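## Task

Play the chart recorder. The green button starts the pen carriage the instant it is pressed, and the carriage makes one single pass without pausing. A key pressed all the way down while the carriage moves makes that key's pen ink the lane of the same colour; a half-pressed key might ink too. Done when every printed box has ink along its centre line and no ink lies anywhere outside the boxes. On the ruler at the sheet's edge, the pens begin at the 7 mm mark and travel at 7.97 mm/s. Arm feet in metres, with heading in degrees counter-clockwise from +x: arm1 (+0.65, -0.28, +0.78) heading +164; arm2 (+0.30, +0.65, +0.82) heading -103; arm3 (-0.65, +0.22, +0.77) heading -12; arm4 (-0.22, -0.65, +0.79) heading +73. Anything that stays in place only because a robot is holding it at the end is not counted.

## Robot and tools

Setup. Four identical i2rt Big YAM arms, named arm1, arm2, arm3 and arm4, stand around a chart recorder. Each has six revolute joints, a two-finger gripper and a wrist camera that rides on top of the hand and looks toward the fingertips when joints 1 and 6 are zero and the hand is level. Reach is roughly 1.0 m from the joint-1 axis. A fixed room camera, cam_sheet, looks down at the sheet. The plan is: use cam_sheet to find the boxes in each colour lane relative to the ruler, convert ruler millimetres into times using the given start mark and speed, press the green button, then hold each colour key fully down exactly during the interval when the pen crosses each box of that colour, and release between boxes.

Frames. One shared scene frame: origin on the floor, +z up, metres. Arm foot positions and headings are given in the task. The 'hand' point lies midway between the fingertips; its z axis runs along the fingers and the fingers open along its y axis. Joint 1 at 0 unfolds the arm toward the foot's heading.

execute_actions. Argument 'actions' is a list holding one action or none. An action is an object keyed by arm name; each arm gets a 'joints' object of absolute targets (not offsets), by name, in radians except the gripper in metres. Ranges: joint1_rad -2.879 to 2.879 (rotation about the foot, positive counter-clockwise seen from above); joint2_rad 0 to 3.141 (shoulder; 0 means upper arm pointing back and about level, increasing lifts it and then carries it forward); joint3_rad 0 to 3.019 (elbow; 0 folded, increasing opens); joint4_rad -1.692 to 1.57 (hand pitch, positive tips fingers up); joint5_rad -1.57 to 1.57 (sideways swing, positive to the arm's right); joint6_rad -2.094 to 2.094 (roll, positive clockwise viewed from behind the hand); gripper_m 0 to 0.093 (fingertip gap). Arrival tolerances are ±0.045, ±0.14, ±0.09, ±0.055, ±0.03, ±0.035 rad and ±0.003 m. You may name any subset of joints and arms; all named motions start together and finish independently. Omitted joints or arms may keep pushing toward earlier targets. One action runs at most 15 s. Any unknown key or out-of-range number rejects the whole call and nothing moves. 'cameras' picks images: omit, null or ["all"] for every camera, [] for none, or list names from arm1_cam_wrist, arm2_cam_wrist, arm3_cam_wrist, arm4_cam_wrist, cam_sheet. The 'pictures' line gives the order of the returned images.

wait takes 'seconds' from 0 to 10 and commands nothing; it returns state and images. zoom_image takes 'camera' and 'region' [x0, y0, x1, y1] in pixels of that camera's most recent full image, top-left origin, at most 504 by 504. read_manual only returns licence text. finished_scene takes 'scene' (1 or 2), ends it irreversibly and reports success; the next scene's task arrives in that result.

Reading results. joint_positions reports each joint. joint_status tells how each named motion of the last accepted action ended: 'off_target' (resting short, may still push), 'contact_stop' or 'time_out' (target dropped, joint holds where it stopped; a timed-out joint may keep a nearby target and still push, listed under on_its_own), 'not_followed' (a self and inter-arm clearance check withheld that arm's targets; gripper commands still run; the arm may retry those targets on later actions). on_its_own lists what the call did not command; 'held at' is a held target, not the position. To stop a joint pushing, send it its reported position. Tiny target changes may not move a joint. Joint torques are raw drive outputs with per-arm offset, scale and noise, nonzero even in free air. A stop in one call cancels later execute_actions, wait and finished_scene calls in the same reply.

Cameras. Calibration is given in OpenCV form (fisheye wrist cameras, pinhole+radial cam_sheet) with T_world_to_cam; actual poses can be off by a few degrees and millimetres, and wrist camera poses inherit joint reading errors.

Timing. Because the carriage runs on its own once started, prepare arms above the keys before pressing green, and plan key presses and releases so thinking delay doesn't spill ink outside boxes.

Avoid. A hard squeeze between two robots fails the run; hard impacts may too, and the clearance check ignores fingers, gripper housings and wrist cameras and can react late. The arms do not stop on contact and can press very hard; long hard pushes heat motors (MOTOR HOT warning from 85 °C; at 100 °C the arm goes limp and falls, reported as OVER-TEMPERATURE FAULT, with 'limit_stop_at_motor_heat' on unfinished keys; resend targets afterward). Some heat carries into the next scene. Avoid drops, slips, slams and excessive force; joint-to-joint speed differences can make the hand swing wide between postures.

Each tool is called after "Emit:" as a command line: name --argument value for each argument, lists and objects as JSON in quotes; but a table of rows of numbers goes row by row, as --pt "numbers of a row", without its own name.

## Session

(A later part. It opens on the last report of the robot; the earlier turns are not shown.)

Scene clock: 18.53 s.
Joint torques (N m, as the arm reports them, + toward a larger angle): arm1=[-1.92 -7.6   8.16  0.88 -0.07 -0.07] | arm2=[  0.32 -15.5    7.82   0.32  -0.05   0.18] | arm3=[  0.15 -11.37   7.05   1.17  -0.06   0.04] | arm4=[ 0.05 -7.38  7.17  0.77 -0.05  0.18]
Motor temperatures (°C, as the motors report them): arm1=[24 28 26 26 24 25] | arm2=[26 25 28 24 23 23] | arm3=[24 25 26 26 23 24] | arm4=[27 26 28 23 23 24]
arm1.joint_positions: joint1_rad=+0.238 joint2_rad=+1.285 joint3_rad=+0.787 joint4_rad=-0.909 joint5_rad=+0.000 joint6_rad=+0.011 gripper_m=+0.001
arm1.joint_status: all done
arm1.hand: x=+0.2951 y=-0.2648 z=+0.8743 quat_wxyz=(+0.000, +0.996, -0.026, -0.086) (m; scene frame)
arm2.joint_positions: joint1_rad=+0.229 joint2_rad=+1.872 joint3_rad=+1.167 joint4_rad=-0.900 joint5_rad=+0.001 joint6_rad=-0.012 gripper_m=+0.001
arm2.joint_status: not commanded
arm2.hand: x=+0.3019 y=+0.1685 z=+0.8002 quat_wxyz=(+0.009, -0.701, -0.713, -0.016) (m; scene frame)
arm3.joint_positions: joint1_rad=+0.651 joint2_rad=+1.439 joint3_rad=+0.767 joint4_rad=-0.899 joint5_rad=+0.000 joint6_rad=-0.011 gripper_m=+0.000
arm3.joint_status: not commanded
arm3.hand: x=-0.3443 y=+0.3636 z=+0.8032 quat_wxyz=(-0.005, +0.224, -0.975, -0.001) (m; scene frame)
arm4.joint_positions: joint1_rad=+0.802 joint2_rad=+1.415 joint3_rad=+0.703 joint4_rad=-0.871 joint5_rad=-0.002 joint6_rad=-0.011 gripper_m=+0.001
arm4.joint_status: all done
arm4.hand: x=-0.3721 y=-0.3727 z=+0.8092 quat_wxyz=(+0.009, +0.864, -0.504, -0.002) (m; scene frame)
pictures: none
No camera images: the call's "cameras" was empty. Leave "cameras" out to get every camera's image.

Emit:
wait --seconds 10

Emit:
wait --seconds 10

Emit:
wait --seconds 10

Emit:
wait --seconds 6.3

Emit:
execute_actions --actions '[{"arm1":{"joints":{"joint2_rad":1.665,"joint4_rad":-0.875}},"arm2":{"joints":{"joint2_rad":2.0,"joint4_rad":-0.925}},"arm3":{"joints":{"joint2_rad":1.62}},"arm4":{"joints":{"joint2_rad":1.595}}}]' --cameras '[]'

Emit:
wait --seconds 0.7

Emit:
execute_actions --actions '[{"arm1":{"joints":{"joint2_rad":1.54}},"arm2":{"joints":{"joint2_rad":1.885}},"arm3":{"joints":{"joint2_rad":1.49}},"arm4":{"joints":{"joint2_rad":1.465}}}]' --cameras '[]'

Scene clock: 28.80 s.
Joint torques (N m, as the arm reports them, + toward a larger angle): arm1=[-2.13 -7.62  8.22  0.87 -0.08 -0.05] | arm2=[  0.31 -15.45   7.82   0.32  -0.05   0.18] | arm3=[  0.06 -11.09   7.09   1.19  -0.04   0.06] | arm4=[ 0.21 -7.55  7.2   0.78 -0.05  0.18]
Motor temperatures (°C, as the motors report them): arm1=[24 28 27 26 24 25] | arm2=[26 25 28 24 23 23] | arm3=[24 26 26 26 23 24] | arm4=[27 26 28 23 23 24]
arm1.joint_positions: joint1_rad=+0.238 joint2_rad=+1.285 joint3_rad=+0.787 joint4_rad=-0.909 joint5_rad=+0.000 joint6_rad=+0.011 gripper_m=+0.001
arm1.joint_status: all done
arm1.hand: x=+0.2951 y=-0.2648 z=+0.8743 quat_wxyz=(+0.000, +0.996, -0.026, -0.086) (m; scene frame)
arm2.joint_positions: joint1_rad=+0.229 joint2_rad=+1.872 joint3_rad=+1.167 joint4_rad=-0.900 joint5_rad=+0.001 joint6_rad=-0.012 gripper_m=+0.001
arm2.joint_status: not commanded
arm2.hand: x=+0.3019 y=+0.1685 z=+0.8002 quat_wxyz=(+0.009, -0.701, -0.713, -0.016) (m; scene frame)
arm3.joint_positions: joint1_rad=+0.651 joint2_rad=+1.439 joint3_rad=+0.767 joint4_rad=-0.899 joint5_rad=+0.000 joint6_rad=-0.011 gripper_m=+0.000
arm3.joint_status: not commanded
arm3.hand: x=-0.3443 y=+0.3636 z=+0.8032 quat_wxyz=(-0.005, +0.224, -0.975, -0.001) (m; scene frame)
arm4.joint_positions: joint1_rad=+0.802 joint2_rad=+1.415 joint3_rad=+0.703 joint4_rad=-0.871 joint5_rad=-0.002 joint6_rad=-0.011 gripper_m=+0.001
arm4.joint_status: all done
arm4.hand: x=-0.3721 y=-0.3727 z=+0.8092 quat_wxyz=(+0.009, +0.864, -0.504, -0.002) (m; scene frame)
wait: 10.00 s; at rest from the start
pictures: arm1_cam_wrist, arm2_cam_wrist, arm3_cam_wrist, arm4_cam_wrist, cam_sheet
camera_calibration (this result's frames):
arm1_cam_wrist: T_world_to_cam=[[0.0635319, 0.997879, -0.014199, 0.253347], [0.892341, -0.0504303, 0.448536, -0.665172], [0.446869, -0.0411667, -0.893652, 0.755636], [0, 0, 0, 1]] pos_world=[0.239795, -0.255247, 0.977227]
arm2_cam_wrist: T_world_to_cam=[[-0.99889, -0.0436113, -0.0177793, 0.324016], [-0.0453507, 0.788872, 0.612882, -0.605767], [-0.012703, 0.613008, -0.789975, 0.656991], [0, 0, 0, 1]] pos_world=[0.30453, 0.089263, 0.89603]
arm3_cam_wrist: T_world_to_cam=[[0.425457, -0.904975, -0.0023754, 0.478421], [-0.736707, -0.347871, 0.579869, -0.591367], [-0.525594, -0.24496, -0.814706, 0.686715], [0, 0, 0, 1]] pos_world=[-0.278279, 0.395457, 0.903523]
arm4_cam_wrist: T_world_to_cam=[[0.866177, 0.498791, -0.0307342, 0.530003], [0.419449, -0.692209, 0.58729, -0.568825], [0.27166, -0.521589, -0.808793, 0.686935], [0, 0, 0, 1]] pos_world=[-0.407096, -0.299809, 0.905943]
Images, in order (width x height): arm1_cam_wrist 504x504, arm2_cam_wrist 504x504, arm3_cam_wrist 504x504, arm4_cam_wrist 504x504, cam_sheet 504x504.

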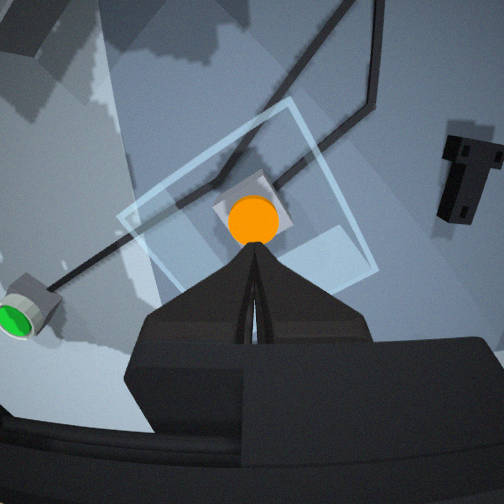

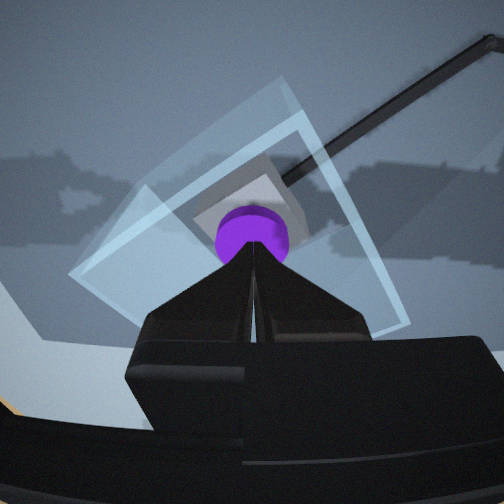

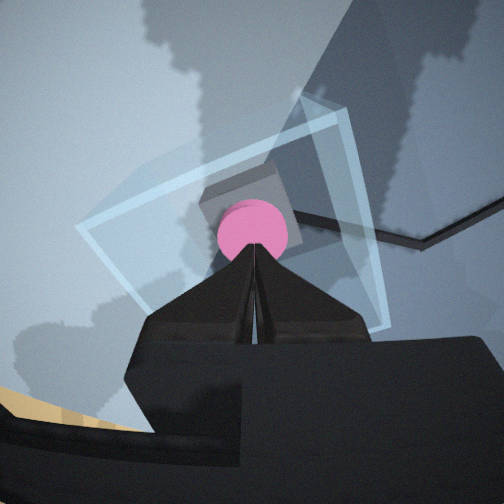

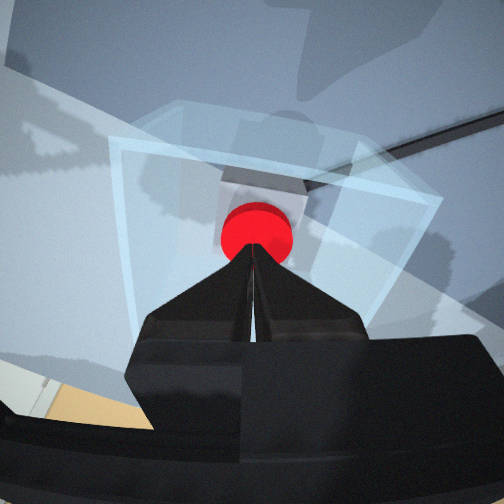

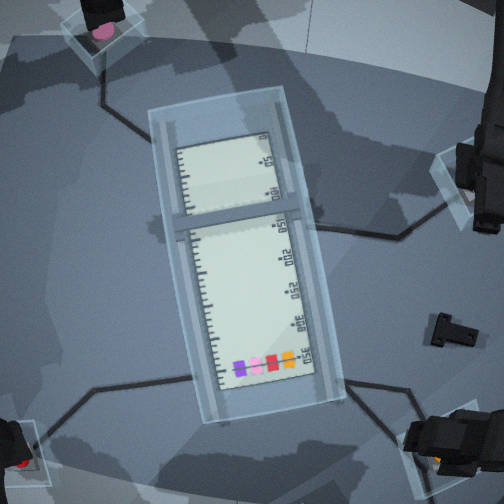

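Scene clock: 38.80 s.
Joint torques (N m, as the arm reports them, + toward a larger angle): arm1=[-1.92 -7.46  8.16  0.94 -0.06 -0.06] | arm2=[  0.36 -15.5    7.83   0.32  -0.06   0.18] | arm3=[  0.19 -11.24   7.06   1.11  -0.05   0.09] | arm4=[ 0.18 -7.38  7.23  0.79 -0.04  0.17]
Motor temperatures (°C, as the motors report them): arm1=[24 28 27 26 24 25] | arm2=[26 26 29 24 23 23] | arm3=[24 26 26 26 23 24] | arm4=[27 26 28 23 23 24]
arm1.joint_positions: joint1_rad=+0.238 joint2_rad=+1.285 joint3_rad=+0.787 joint4_rad=-0.909 joint5_rad=+0.000 joint6_rad=+0.011 gripper_m=+0.001
arm1.joint_status: all done
arm1.hand: x=+0.2951 y=-0.2648 z=+0.8743 quat_wxyz=(+0.000, +0.996, -0.026, -0.086) (m; scene frame)
arm2.joint_positions: joint1_rad=+0.229 joint2_rad=+1.872 joint3_rad=+1.167 joint4_rad=-0.900 joint5_rad=+0.001 joint6_rad=-0.012 gripper_m=+0.001
arm2.joint_status: not commanded
arm2.hand: x=+0.3019 y=+0.1685 z=+0.8002 quat_wxyz=(+0.009, -0.701, -0.713, -0.016) (m; scene frame)
arm3.joint_positions: joint1_rad=+0.651 joint2_rad=+1.439 joint3_rad=+0.767 joint4_rad=-0.899 joint5_rad=+0.000 joint6_rad=-0.011 gripper_m=+0.000
arm3.joint_status: not commanded
arm3.hand: x=-0.3443 y=+0.3636 z=+0.8032 quat_wxyz=(-0.005, +0.224, -0.975, -0.001) (m; scene frame)
arm4.joint_positions: joint1_rad=+0.802 joint2_rad=+1.415 joint3_rad=+0.703 joint4_rad=-0.871 joint5_rad=-0.002 joint6_rad=-0.011 gripper_m=+0.001
arm4.joint_status: all done
arm4.hand: x=-0.3721 y=-0.3727 z=+0.8092 quat_wxyz=(+0.009, +0.864, -0.504, -0.002) (m; scene frame)
wait: 10.00 s; at rest by 0.27 s
pictures: arm1_cam_wrist, arm2_cam_wrist, arm3_cam_wrist, arm4_cam_wrist, cam_sheet
camera_calibration (this result's frames):
arm1_cam_wrist: T_world_to_cam=[[0.0635319, 0.997879, -0.014199, 0.253347], [0.892341, -0.0504303, 0.448536, -0.665172], [0.446869, -0.0411667, -0.893652, 0.755636], [0, 0, 0, 1]] pos_world=[0.239795, -0.255247, 0.977227]
arm2_cam_wrist: T_world_to_cam=[[-0.99889, -0.0436113, -0.0177793, 0.324016], [-0.0453507, 0.788872, 0.612882, -0.605767], [-0.012703, 0.613008, -0.789975, 0.656991], [0, 0, 0, 1]] pos_world=[0.30453, 0.089263, 0.89603]
arm3_cam_wrist: T_world_to_cam=[[0.425457, -0.904975, -0.0023754, 0.478421], [-0.736707, -0.347871, 0.579869, -0.591367], [-0.525594, -0.24496, -0.814706, 0.686715], [0, 0, 0, 1]] pos_world=[-0.278279, 0.395457, 0.903523]
arm4_cam_wrist: T_world_to_cam=[[0.866177, 0.498791, -0.0307342, 0.530003], [0.419449, -0.692209, 0.58729, -0.568825], [0.27166, -0.521589, -0.808793, 0.686935], [0, 0, 0, 1]] pos_world=[-0.407096, -0.299809, 0.905943]
Images, in order (width x height): arm1_cam_wrist 504x504, arm2_cam_wrist 504x504, arm3_cam_wrist 504x504, arm4_cam_wrist 504x504, cam_sheet 504x504.

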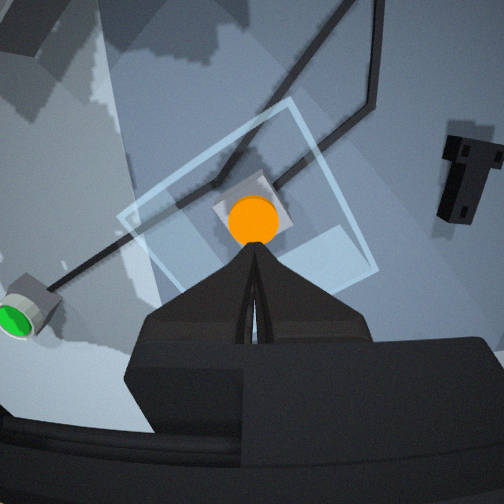

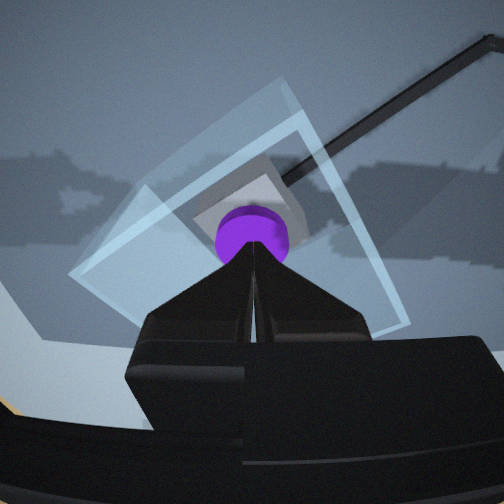

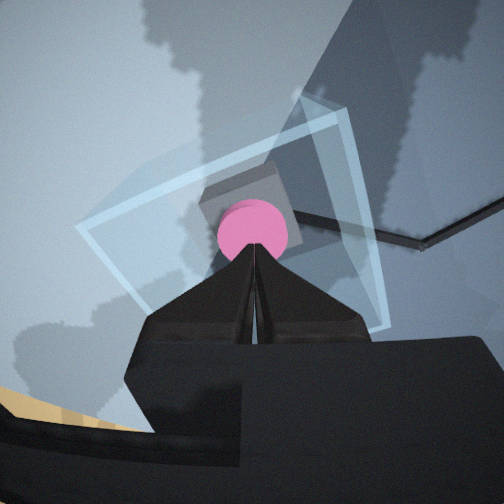

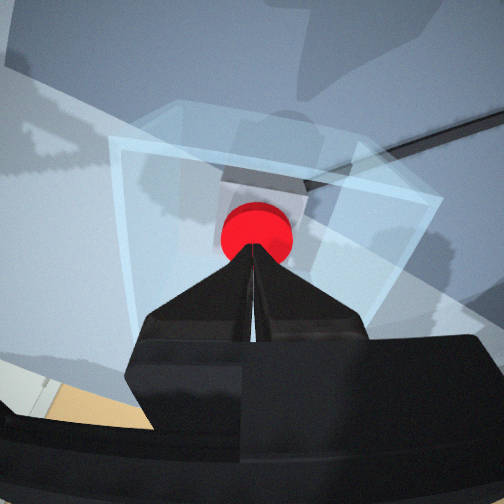

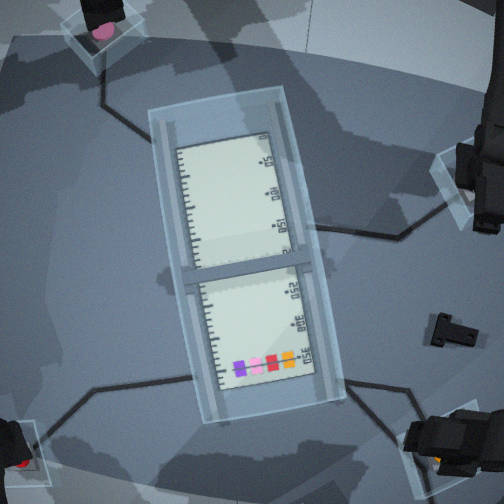

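Scene clock: 48.80 s.
Joint torques (N m, as the arm reports them, + toward a larger angle): arm1=[-1.86 -7.4   8.24  0.83 -0.07 -0.06] | arm2=[  0.34 -15.49   7.82   0.32  -0.06   0.18] | arm3=[  0.27 -11.07   7.09   1.08  -0.08   0.05] | arm4=[ 0.09 -7.21  7.22  0.85 -0.06  0.18]
Motor temperatures (°C, as the motors report them): arm1=[24 28 27 26 24 25] | arm2=[26 26 29 24 23 23] | arm3=[24 26 26 26 23 24] | arm4=[27 26 28 23 23 24]
arm1.joint_positions: joint1_rad=+0.238 joint2_rad=+1.285 joint3_rad=+0.787 joint4_rad=-0.909 joint5_rad=+0.000 joint6_rad=+0.011 gripper_m=+0.001
arm1.joint_status: all done
arm1.hand: x=+0.2951 y=-0.2648 z=+0.8743 quat_wxyz=(+0.000, +0.996, -0.026, -0.086) (m; scene frame)
arm2.joint_positions: joint1_rad=+0.229 joint2_rad=+1.872 joint3_rad=+1.167 joint4_rad=-0.900 joint5_rad=+0.001 joint6_rad=-0.012 gripper_m=+0.001
arm2.joint_status: not commanded
arm2.hand: x=+0.3019 y=+0.1685 z=+0.8002 quat_wxyz=(+0.009, -0.701, -0.713, -0.016) (m; scene frame)
arm3.joint_positions: joint1_rad=+0.651 joint2_rad=+1.439 joint3_rad=+0.767 joint4_rad=-0.899 joint5_rad=+0.000 joint6_rad=-0.011 gripper_m=+0.000
arm3.joint_status: not commanded
arm3.hand: x=-0.3443 y=+0.3636 z=+0.8032 quat_wxyz=(-0.005, +0.224, -0.975, -0.001) (m; scene frame)
arm4.joint_positions: joint1_rad=+0.802 joint2_rad=+1.415 joint3_rad=+0.703 joint4_rad=-0.871 joint5_rad=-0.002 joint6_rad=-0.011 gripper_m=+0.001
arm4.joint_status: all done
arm4.hand: x=-0.3721 y=-0.3727 z=+0.8092 quat_wxyz=(+0.009, +0.864, -0.504, -0.002) (m; scene frame)
wait: 10.00 s; at rest by 0.27 s
pictures: arm1_cam_wrist, arm2_cam_wrist, arm3_cam_wrist, arm4_cam_wrist, cam_sheet
camera_calibration (this result's frames):
arm1_cam_wrist: T_world_to_cam=[[0.0635319, 0.997879, -0.014199, 0.253347], [0.892341, -0.0504303, 0.448536, -0.665172], [0.446869, -0.0411667, -0.893652, 0.755636], [0, 0, 0, 1]] pos_world=[0.239795, -0.255247, 0.977227]
arm2_cam_wrist: T_world_to_cam=[[-0.99889, -0.0436113, -0.0177793, 0.324016], [-0.0453507, 0.788872, 0.612882, -0.605767], [-0.012703, 0.613008, -0.789975, 0.656991], [0, 0, 0, 1]] pos_world=[0.30453, 0.089263, 0.89603]
arm3_cam_wrist: T_world_to_cam=[[0.425457, -0.904975, -0.0023754, 0.478421], [-0.736707, -0.347871, 0.579869, -0.591367], [-0.525594, -0.24496, -0.814706, 0.686715], [0, 0, 0, 1]] pos_world=[-0.278279, 0.395457, 0.903523]
arm4_cam_wrist: T_world_to_cam=[[0.866177, 0.498791, -0.0307342, 0.530003], [0.419449, -0.692209, 0.58729, -0.568825], [0.27166, -0.521589, -0.808793, 0.686935], [0, 0, 0, 1]] pos_world=[-0.407096, -0.299809, 0.905943]
Images, in order (width x height): arm1_cam_wrist 504x504, arm2_cam_wrist 504x504, arm3_cam_wrist 504x504, arm4_cam_wrist 504x504, cam_sheet 504x504.

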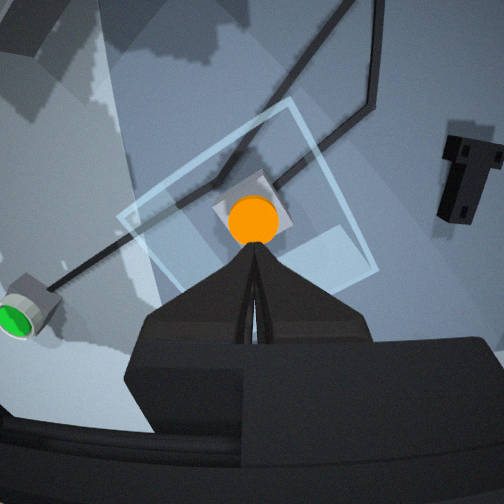

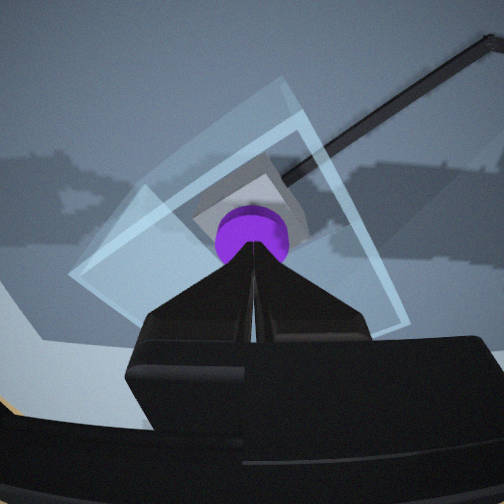

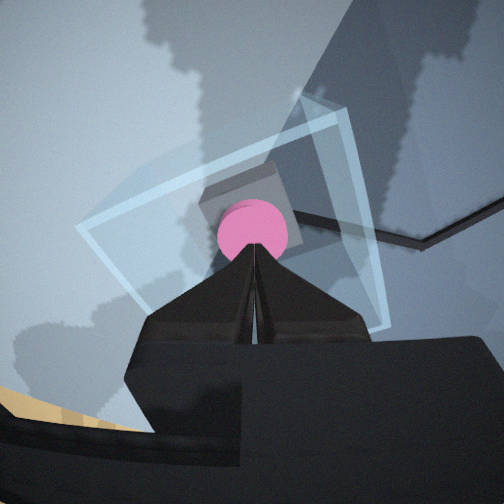

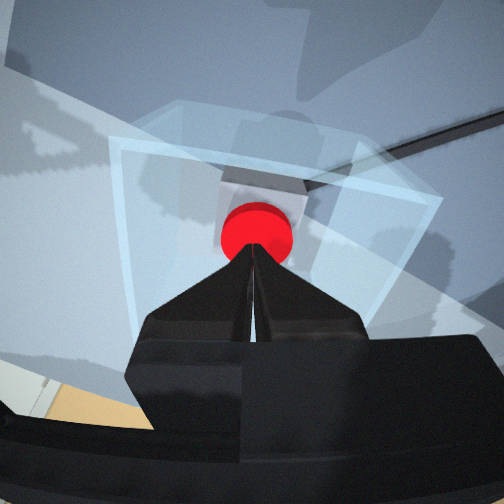

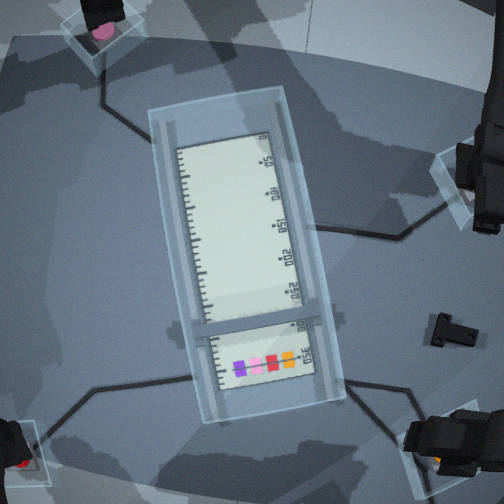

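Scene clock: 55.10 s.
Joint torques (N m, as the arm reports them, + toward a larger angle): arm1=[-1.9  -7.78  8.16  0.92 -0.07 -0.06] | arm2=[  0.32 -15.45   7.83   0.33  -0.06   0.18] | arm3=[  0.15 -11.4    7.11   1.13  -0.05   0.08] | arm4=[ 0.04 -7.47  7.2   0.81 -0.05  0.18]
Motor temperatures (°C, as the motors report them): arm1=[24 28 27 26 24 25] | arm2=[26 26 29 24 23 23] | arm3=[24 26 27 26 23 24] | arm4=[27 26 28 23 23 24]
arm1.joint_positions: joint1_rad=+0.238 joint2_rad=+1.285 joint3_rad=+0.787 joint4_rad=-0.909 joint5_rad=+0.000 joint6_rad=+0.011 gripper_m=+0.001
arm1.joint_status: all done
arm1.hand: x=+0.2951 y=-0.2648 z=+0.8743 quat_wxyz=(+0.000, +0.996, -0.026, -0.086) (m; scene frame)
arm2.joint_positions: joint1_rad=+0.229 joint2_rad=+1.872 joint3_rad=+1.167 joint4_rad=-0.900 joint5_rad=+0.001 joint6_rad=-0.012 gripper_m=+0.001
arm2.joint_status: not commanded
arm2.hand: x=+0.3019 y=+0.1685 z=+0.8002 quat_wxyz=(+0.009, -0.701, -0.713, -0.016) (m; scene frame)
arm3.joint_positions: joint1_rad=+0.651 joint2_rad=+1.439 joint3_rad=+0.767 joint4_rad=-0.899 joint5_rad=+0.000 joint6_rad=-0.011 gripper_m=+0.000
arm3.joint_status: not commanded
arm3.hand: x=-0.3443 y=+0.3636 z=+0.8032 quat_wxyz=(-0.005, +0.224, -0.975, -0.001) (m; scene frame)
arm4.joint_positions: joint1_rad=+0.802 joint2_rad=+1.415 joint3_rad=+0.703 joint4_rad=-0.871 joint5_rad=-0.002 joint6_rad=-0.011 gripper_m=+0.001
arm4.joint_status: all done
arm4.hand: x=-0.3721 y=-0.3727 z=+0.8092 quat_wxyz=(+0.009, +0.864, -0.504, -0.002) (m; scene frame)
wait: 6.30 s; at rest by 0.27 s
pictures: arm1_cam_wrist, arm2_cam_wrist, arm3_cam_wrist, arm4_cam_wrist, cam_sheet
camera_calibration (this result's frames):
arm1_cam_wrist: T_world_to_cam=[[0.0635319, 0.997879, -0.014199, 0.253347], [0.892341, -0.0504303, 0.448536, -0.665172], [0.446869, -0.0411667, -0.893652, 0.755636], [0, 0, 0, 1]] pos_world=[0.239795, -0.255247, 0.977227]
arm2_cam_wrist: T_world_to_cam=[[-0.99889, -0.0436113, -0.0177793, 0.324016], [-0.0453507, 0.788872, 0.612882, -0.605767], [-0.012703, 0.613008, -0.789975, 0.656991], [0, 0, 0, 1]] pos_world=[0.30453, 0.089263, 0.89603]
arm3_cam_wrist: T_world_to_cam=[[0.425457, -0.904975, -0.0023754, 0.478421], [-0.736707, -0.347871, 0.579869, -0.591367], [-0.525594, -0.24496, -0.814706, 0.686715], [0, 0, 0, 1]] pos_world=[-0.278279, 0.395457, 0.903523]
arm4_cam_wrist: T_world_to_cam=[[0.866177, 0.498791, -0.0307342, 0.530003], [0.419449, -0.692209, 0.58729, -0.568825], [0.27166, -0.521589, -0.808793, 0.686935], [0, 0, 0, 1]] pos_world=[-0.407096, -0.299809, 0.905943]
Images, in order (width x height): arm1_cam_wrist 504x504, arm2_cam_wrist 504x504, arm3_cam_wrist 504x504, arm4_cam_wrist 504x504, cam_sheet 504x504.

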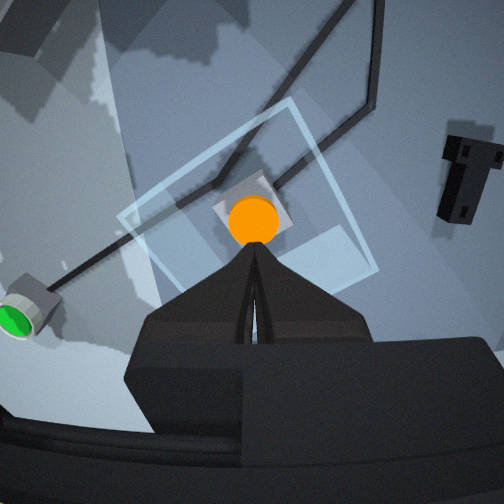

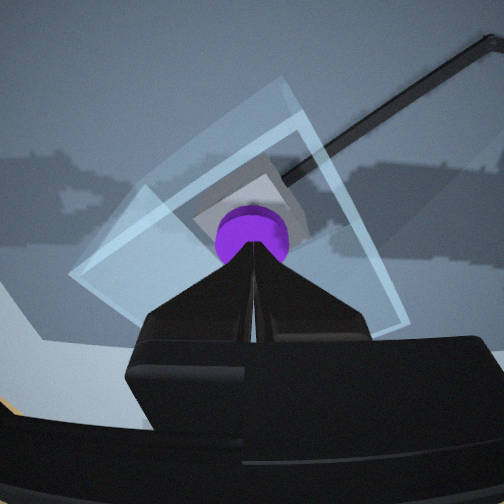

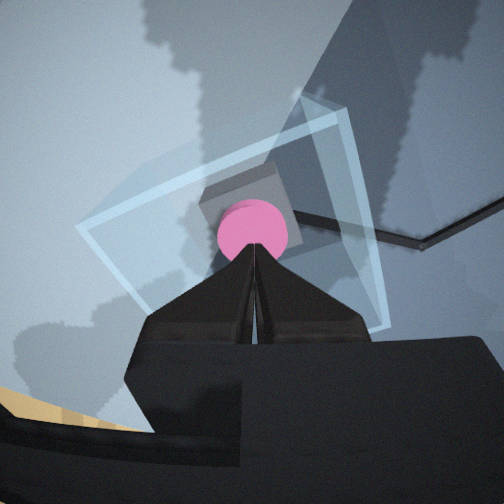

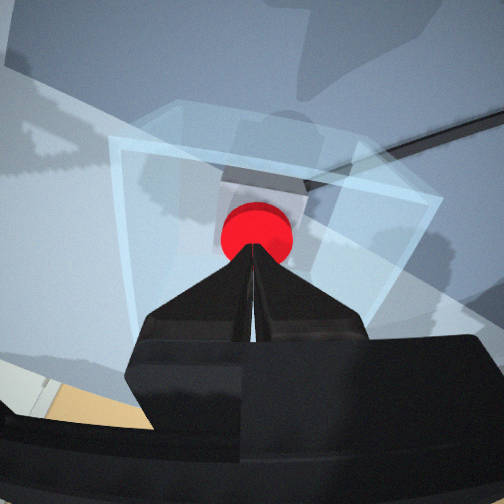

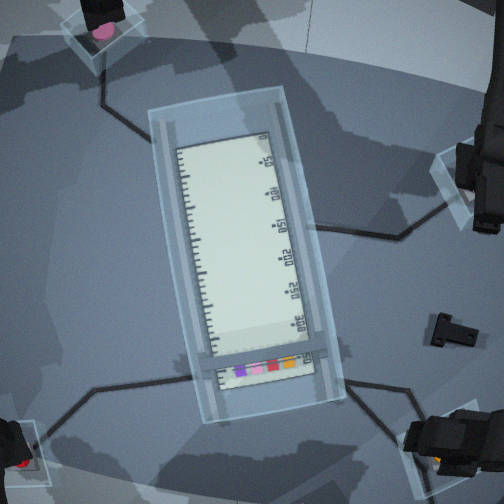

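Scene clock: 56.10 s.
Joint torques (N m, as the arm reports them, + toward a larger angle): arm1=[-1.85 -6.57  5.18  0.56 -0.05 -0.07] | arm2=[  0.33 -10.24   6.14  -0.33  -0.06   0.18] | arm3=[-0.03 -7.06  4.98  1.01 -0.07  0.07] | arm4=[ 0.25 -4.13  5.1   0.9  -0.05  0.16]
Motor temperatures (°C, as the motors report them): arm1=[24 28 27 26 24 25] | arm2=[26 26 29 24 23 23] | arm3=[24 26 26 26 23 24] | arm4=[27 26 28 23 23 24]
arm1.joint_positions: joint1_rad=+0.238 joint2_rad=+1.608 joint3_rad=+0.801 joint4_rad=-0.884 joint5_rad=+0.000 joint6_rad=+0.011 gripper_m=+0.001
arm1.joint_status: all done
arm1.hand: x=+0.3116 y=-0.2658 z=+0.7726 quat_wxyz=(+0.002, +0.998, -0.026, +0.056) (m; scene frame)
arm2.joint_positions: joint1_rad=+0.229 joint2_rad=+1.941 joint3_rad=+1.187 joint4_rad=-0.922 joint5_rad=+0.001 joint6_rad=-0.012 gripper_m=+0.001
arm2.joint_status: all done
arm2.hand: x=+0.3022 y=+0.1756 z=+0.7743 quat_wxyz=(+0.035, -0.700, -0.712, -0.042) (m; scene frame)
arm3.joint_positions: joint1_rad=+0.651 joint2_rad=+1.567 joint3_rad=+0.783 joint4_rad=-0.901 joint5_rad=+0.000 joint6_rad=-0.011 gripper_m=+0.000
arm3.joint_status: all done
arm3.hand: x=-0.3508 y=+0.3606 z=+0.7676 quat_wxyz=(+0.051, +0.224, -0.973, +0.011) (m; scene frame)
arm4.joint_positions: joint1_rad=+0.802 joint2_rad=+1.537 joint3_rad=+0.723 joint4_rad=-0.878 joint5_rad=-0.002 joint6_rad=-0.011 gripper_m=+0.001
arm4.joint_status: all done
arm4.hand: x=-0.3693 y=-0.3788 z=+0.7791 quat_wxyz=(+0.037, +0.862, -0.503, +0.045) (m; scene frame)
pictures: none
No camera images: the call's "cameras" was empty. Leave "cameras" out to get every camera's image.

Scene clock: 56.80 s.
Joint torques (N m, as the arm reports them, + toward a larger angle): arm1=[-1.45 -6.22  5.25  0.52 -0.08 -0.08] | arm2=[  0.32 -10.24   6.13  -0.34  -0.05   0.18] | arm3=[ 0.3  -6.77  4.95  1.03 -0.04  0.06] | arm4=[ 0.03 -4.1   5.07  0.84 -0.05  0.17]
Motor temperatures (°C, as the motors report them): arm1=[24 28 27 26 24 25] | arm2=[26 26 29 24 23 23] | arm3=[24 26 26 26 23 24] | arm4=[27 26 28 23 23 24]
arm1.joint_positions: joint1_rad=+0.238 joint2_rad=+1.608 joint3_rad=+0.801 joint4_rad=-0.884 joint5_rad=+0.000 joint6_rad=+0.011 gripper_m=+0.001
arm1.joint_status: all done
arm1.hand: x=+0.3116 y=-0.2658 z=+0.7726 quat_wxyz=(+0.002, +0.998, -0.026, +0.056) (m; scene frame)
arm2.joint_positions: joint1_rad=+0.229 joint2_rad=+1.941 joint3_rad=+1.187 joint4_rad=-0.922 joint5_rad=+0.001 joint6_rad=-0.012 gripper_m=+0.001
arm2.joint_status: all done
arm2.hand: x=+0.3022 y=+0.1756 z=+0.7743 quat_wxyz=(+0.035, -0.700, -0.712, -0.042) (m; scene frame)
arm3.joint_positions: joint1_rad=+0.651 joint2_rad=+1.567 joint3_rad=+0.783 joint4_rad=-0.901 joint5_rad=+0.000 joint6_rad=-0.011 gripper_m=+0.000
arm3.joint_status: all done
arm3.hand: x=-0.3508 y=+0.3606 z=+0.7676 quat_wxyz=(+0.051, +0.224, -0.973, +0.011) (m; scene frame)
arm4.joint_positions: joint1_rad=+0.802 joint2_rad=+1.537 joint3_rad=+0.723 joint4_rad=-0.878 joint5_rad=-0.002 joint6_rad=-0.011 gripper_m=+0.001
arm4.joint_status: all done
arm4.hand: x=-0.3693 y=-0.3788 z=+0.7791 quat_wxyz=(+0.037, +0.862, -0.503, +0.045) (m; scene frame)
wait: 0.70 s; at rest by 0.27 s
pictures: arm1_cam_wrist, arm2_cam_wrist, arm3_cam_wrist, arm4_cam_wrist, cam_sheet
camera_calibration (this result's frames):
arm1_cam_wrist: T_world_to_cam=[[0.0658496, 0.997803, -0.00732519, 0.245744], [0.730899, -0.0432351, 0.681115, -0.761777], [0.679302, -0.0502051, -0.73214, 0.457774], [0, 0, 0, 1]] pos_world=[0.229633, -0.255156, 0.855812]
arm2_cam_wrist: T_world_to_cam=[[-0.99888, -0.0426555, -0.0204959, 0.326052], [-0.0454282, 0.742909, 0.667849, -0.629981], [-0.0132608, 0.668032, -0.744015, 0.587075], [0, 0, 0, 1]] pos_world=[0.304853, 0.0897422, 0.864208]
arm3_cam_wrist: T_world_to_cam=[[0.425198, -0.905098, -0.00222973, 0.478162], [-0.672464, -0.317558, 0.668543, -0.632926], [-0.605805, -0.282764, -0.74367, 0.584506], [0, 0, 0, 1]] pos_world=[-0.274837, 0.397069, 0.858884]
arm4_cam_wrist: T_world_to_cam=[[0.867195, 0.496894, -0.0326993, 0.530859], [0.387391, -0.631911, 0.67128, -0.610965], [0.312892, -0.594798, -0.740482, 0.592921], [0, 0, 0, 1]] pos_world=[-0.409196, -0.297188, 0.866535]
Images, in order (width x height): arm1_cam_wrist 504x504, arm2_cam_wrist 504x504, arm3_cam_wrist 504x504, arm4_cam_wrist 504x504, cam_sheet 504x504.

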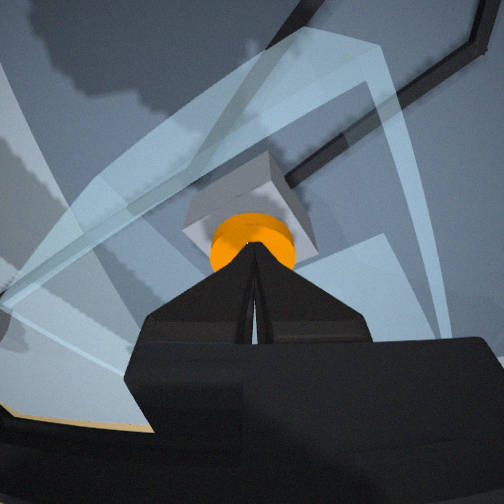

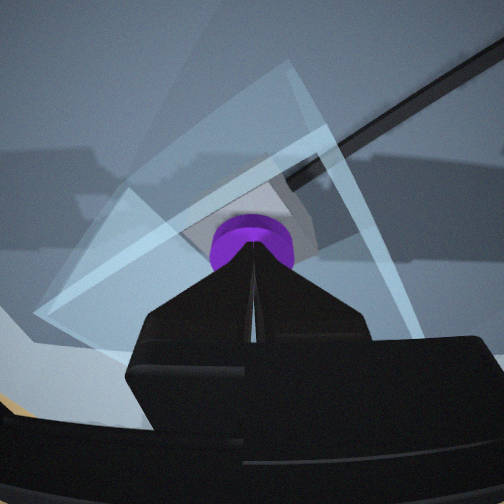

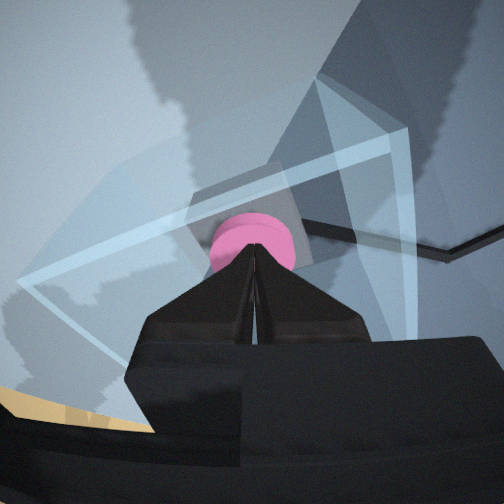

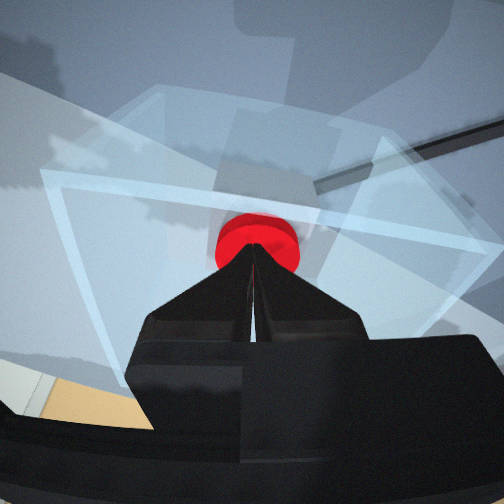

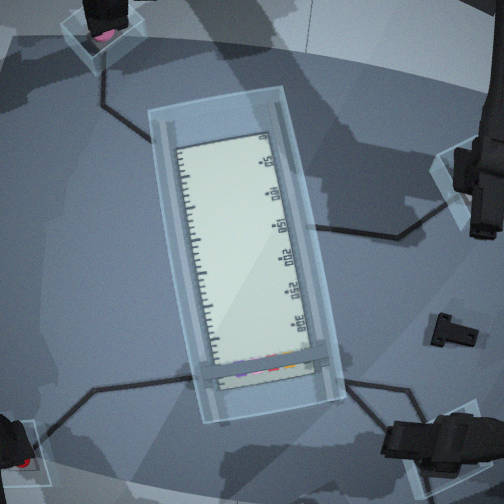

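Scene clock: 57.63 s.
Joint torques (N m, as the arm reports them, + toward a larger angle): arm1=[ -1.94 -10.81   5.88   0.63  -0.07  -0.07] | arm2=[  0.33 -15.81   6.49  -0.18  -0.05   0.18] | arm3=[  0.09 -11.07   6.38   0.91  -0.04   0.08] | arm4=[-0.05 -7.99  5.96  0.68 -0.04  0.18]
Motor temperatures (°C, as the motors report them): arm1=[24 28 27 26 24 25] | arm2=[26 26 29 24 23 23] | arm3=[24 26 26 26 23 24] | arm4=[27 26 28 23 23 24]
arm1.joint_positions: joint1_rad=+0.238 joint2_rad=+1.546 joint3_rad=+0.797 joint4_rad=-0.882 joint5_rad=+0.000 joint6_rad=+0.011 gripper_m=+0.001
arm1.joint_status: all done
arm1.hand: x=+0.3050 y=-0.2655 z=+0.7916 quat_wxyz=(+0.002, +0.999, -0.026, +0.026) (m; scene frame)
arm2.joint_positions: joint1_rad=+0.229 joint2_rad=+1.895 joint3_rad=+1.186 joint4_rad=-0.923 joint5_rad=+0.001 joint6_rad=-0.012 gripper_m=+0.001
arm2.joint_status: all done
arm2.hand: x=+0.3020 y=+0.1685 z=+0.7950 quat_wxyz=(+0.019, -0.701, -0.713, -0.026) (m; scene frame)
arm3.joint_positions: joint1_rad=+0.651 joint2_rad=+1.490 joint3_rad=+0.772 joint4_rad=-0.898 joint5_rad=+0.000 joint6_rad=-0.011 gripper_m=+0.000
arm3.joint_status: all done
arm3.hand: x=-0.3468 y=+0.3624 z=+0.7884 quat_wxyz=(+0.018, +0.224, -0.974, +0.004) (m; scene frame)
arm4.joint_positions: joint1_rad=+0.802 joint2_rad=+1.473 joint3_rad=+0.716 joint4_rad=-0.870 joint5_rad=-0.002 joint6_rad=-0.011 gripper_m=+0.001
arm4.joint_status: all done
arm4.hand: x=-0.3723 y=-0.3728 z=+0.7958 quat_wxyz=(+0.020, +0.863, -0.504, +0.017) (m; scene frame)
pictures: none
No camera images: the call's "cameras" was empty. Leave "cameras" out to get every camera's image.

Emit:
execute_actions --actions '[]'

Scene clock: 57.80 s.
Joint torques (N m, as the arm reports them, + toward a larger angle): arm1=[ -2.12 -10.85   5.86   0.59  -0.08  -0.06] | arm2=[  0.34 -15.8    6.27  -0.21  -0.05   0.18] | arm3=[  0.28 -11.33   6.4    1.07  -0.07   0.07] | arm4=[ 0.14 -8.25  6.    0.7  -0.05  0.17]
Motor temperatures (°C, as the motors report them): arm1=[24 28 27 26 24 25] | arm2=[26 26 29 24 23 23] | arm3=[24 26 26 26 23 24] | arm4=[27 26 28 23 23 24]
arm1.joint_positions: joint1_rad=+0.238 joint2_rad=+1.546 joint3_rad=+0.797 joint4_rad=-0.882 joint5_rad=+0.000 joint6_rad=+0.011 gripper_m=+0.001
arm1.joint_status: all done
arm1.hand: x=+0.3050 y=-0.2655 z=+0.7916 quat_wxyz=(+0.002, +0.999, -0.026, +0.026) (m; scene frame)
arm2.joint_positions: joint1_rad=+0.229 joint2_rad=+1.895 joint3_rad=+1.186 joint4_rad=-0.923 joint5_rad=+0.001 joint6_rad=-0.012 gripper_m=+0.001
arm2.joint_status: all done
arm2.hand: x=+0.3020 y=+0.1685 z=+0.7950 quat_wxyz=(+0.019, -0.701, -0.713, -0.026) (m; scene frame)
arm3.joint_positions: joint1_rad=+0.651 joint2_rad=+1.490 joint3_rad=+0.772 joint4_rad=-0.898 joint5_rad=+0.000 joint6_rad=-0.011 gripper_m=+0.000
arm3.joint_status: all done
arm3.hand: x=-0.3468 y=+0.3624 z=+0.7884 quat_wxyz=(+0.018, +0.224, -0.974, +0.004) (m; scene frame)
arm4.joint_positions: joint1_rad=+0.802 joint2_rad=+1.473 joint3_rad=+0.716 joint4_rad=-0.870 joint5_rad=-0.002 joint6_rad=-0.011 gripper_m=+0.001
arm4.joint_status: all done
arm4.hand: x=-0.3723 y=-0.3728 z=+0.7958 quat_wxyz=(+0.020, +0.863, -0.504, +0.017) (m; scene frame)
pictures: arm1_cam_wrist, arm2_cam_wrist, arm3_cam_wrist, arm4_cam_wrist, cam_sheet
camera_calibration (this result's frames):
arm1_cam_wrist: T_world_to_cam=[[0.0655228, 0.997812, -0.00883366, 0.247294], [0.770557, -0.0449712, 0.635782, -0.746583], [0.633994, -0.0484651, -0.771818, 0.521846], [0, 0, 0, 1]] pos_world=[0.228235, -0.255036, 0.879619]
arm2_cam_wrist: T_world_to_cam=[[-0.998896, -0.0430334, -0.018816, 0.32471], [-0.0451962, 0.771745, 0.634323, -0.616771], [-0.0127759, 0.634474, -0.772839, 0.635653], [0, 0, 0, 1]] pos_world=[0.304597, 0.0866584, 0.8886]
arm3_cam_wrist: T_world_to_cam=[[0.425351, -0.905025, -0.00232067, 0.478317], [-0.711937, -0.336183, 0.616544, -0.609566], [-0.558768, -0.260595, -0.787317, 0.645625], [0, 0, 0, 1]] pos_world=[-0.276672, 0.39621, 0.885246]
arm4_cam_wrist: T_world_to_cam=[[0.86669, 0.497848, -0.0315515, 0.530287], [0.406851, -0.668843, 0.622191, -0.584699], [0.288654, -0.552083, -0.78223, 0.649912], [0, 0, 0, 1]] pos_world=[-0.409309, -0.296269, 0.888906]
Images, in order (width x height): arm1_cam_wrist 504x504, arm2_cam_wrist 504x504, arm3_cam_wrist 504x504, arm4_cam_wrist 504x504, cam_sheet 504x504.

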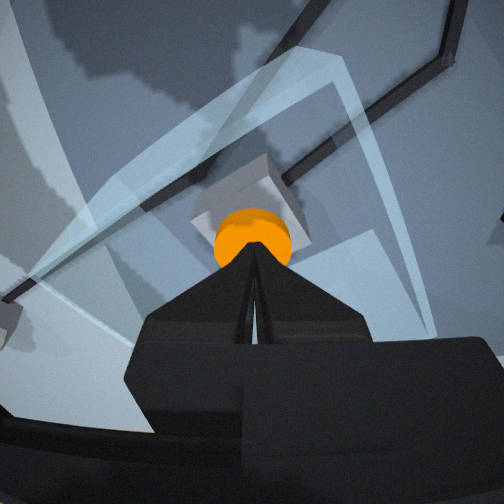

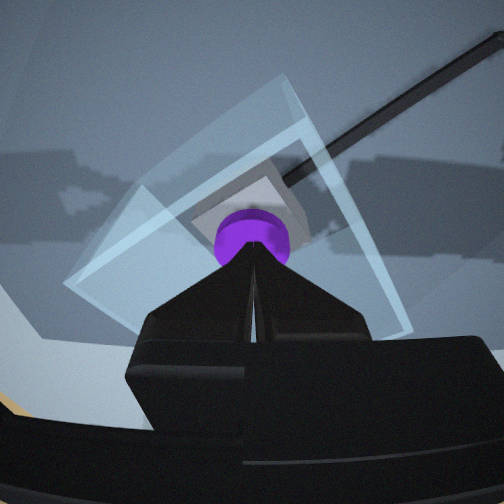

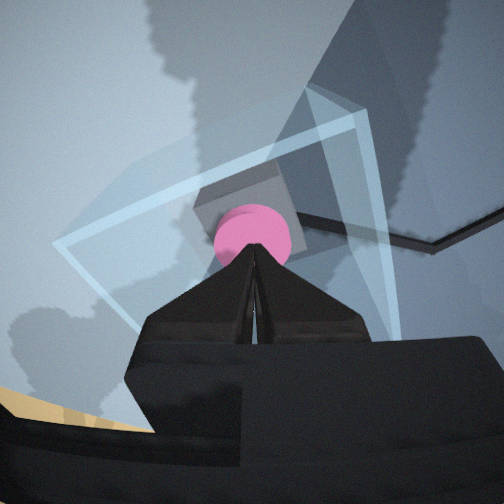

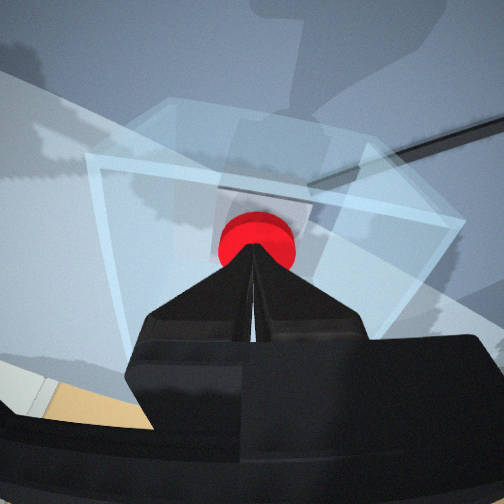

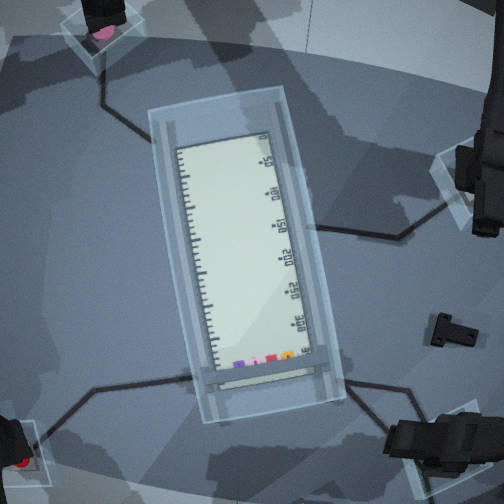

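Emit:
zoom_image --camera "cam_sheet" --region '[200, 320, 340, 420]'

Region (200, 320, 340, 420) of cam_sheet's 504x504 image, scaled by 3.600, with more detail than that image has; it fills the top 360 rows of this view, and the rest is white.

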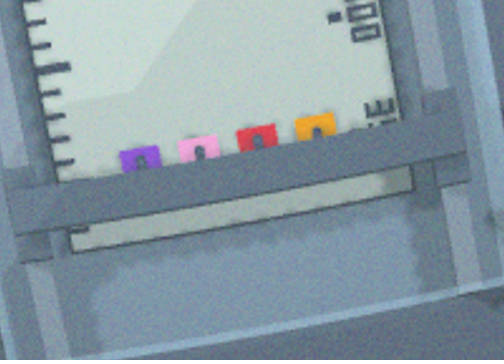

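Ink shows inside all four boxes, and nothing more can be changed, so I'm ending the scene.

Emit:
finished_scene --scene 2

The scene is finished: the task was done.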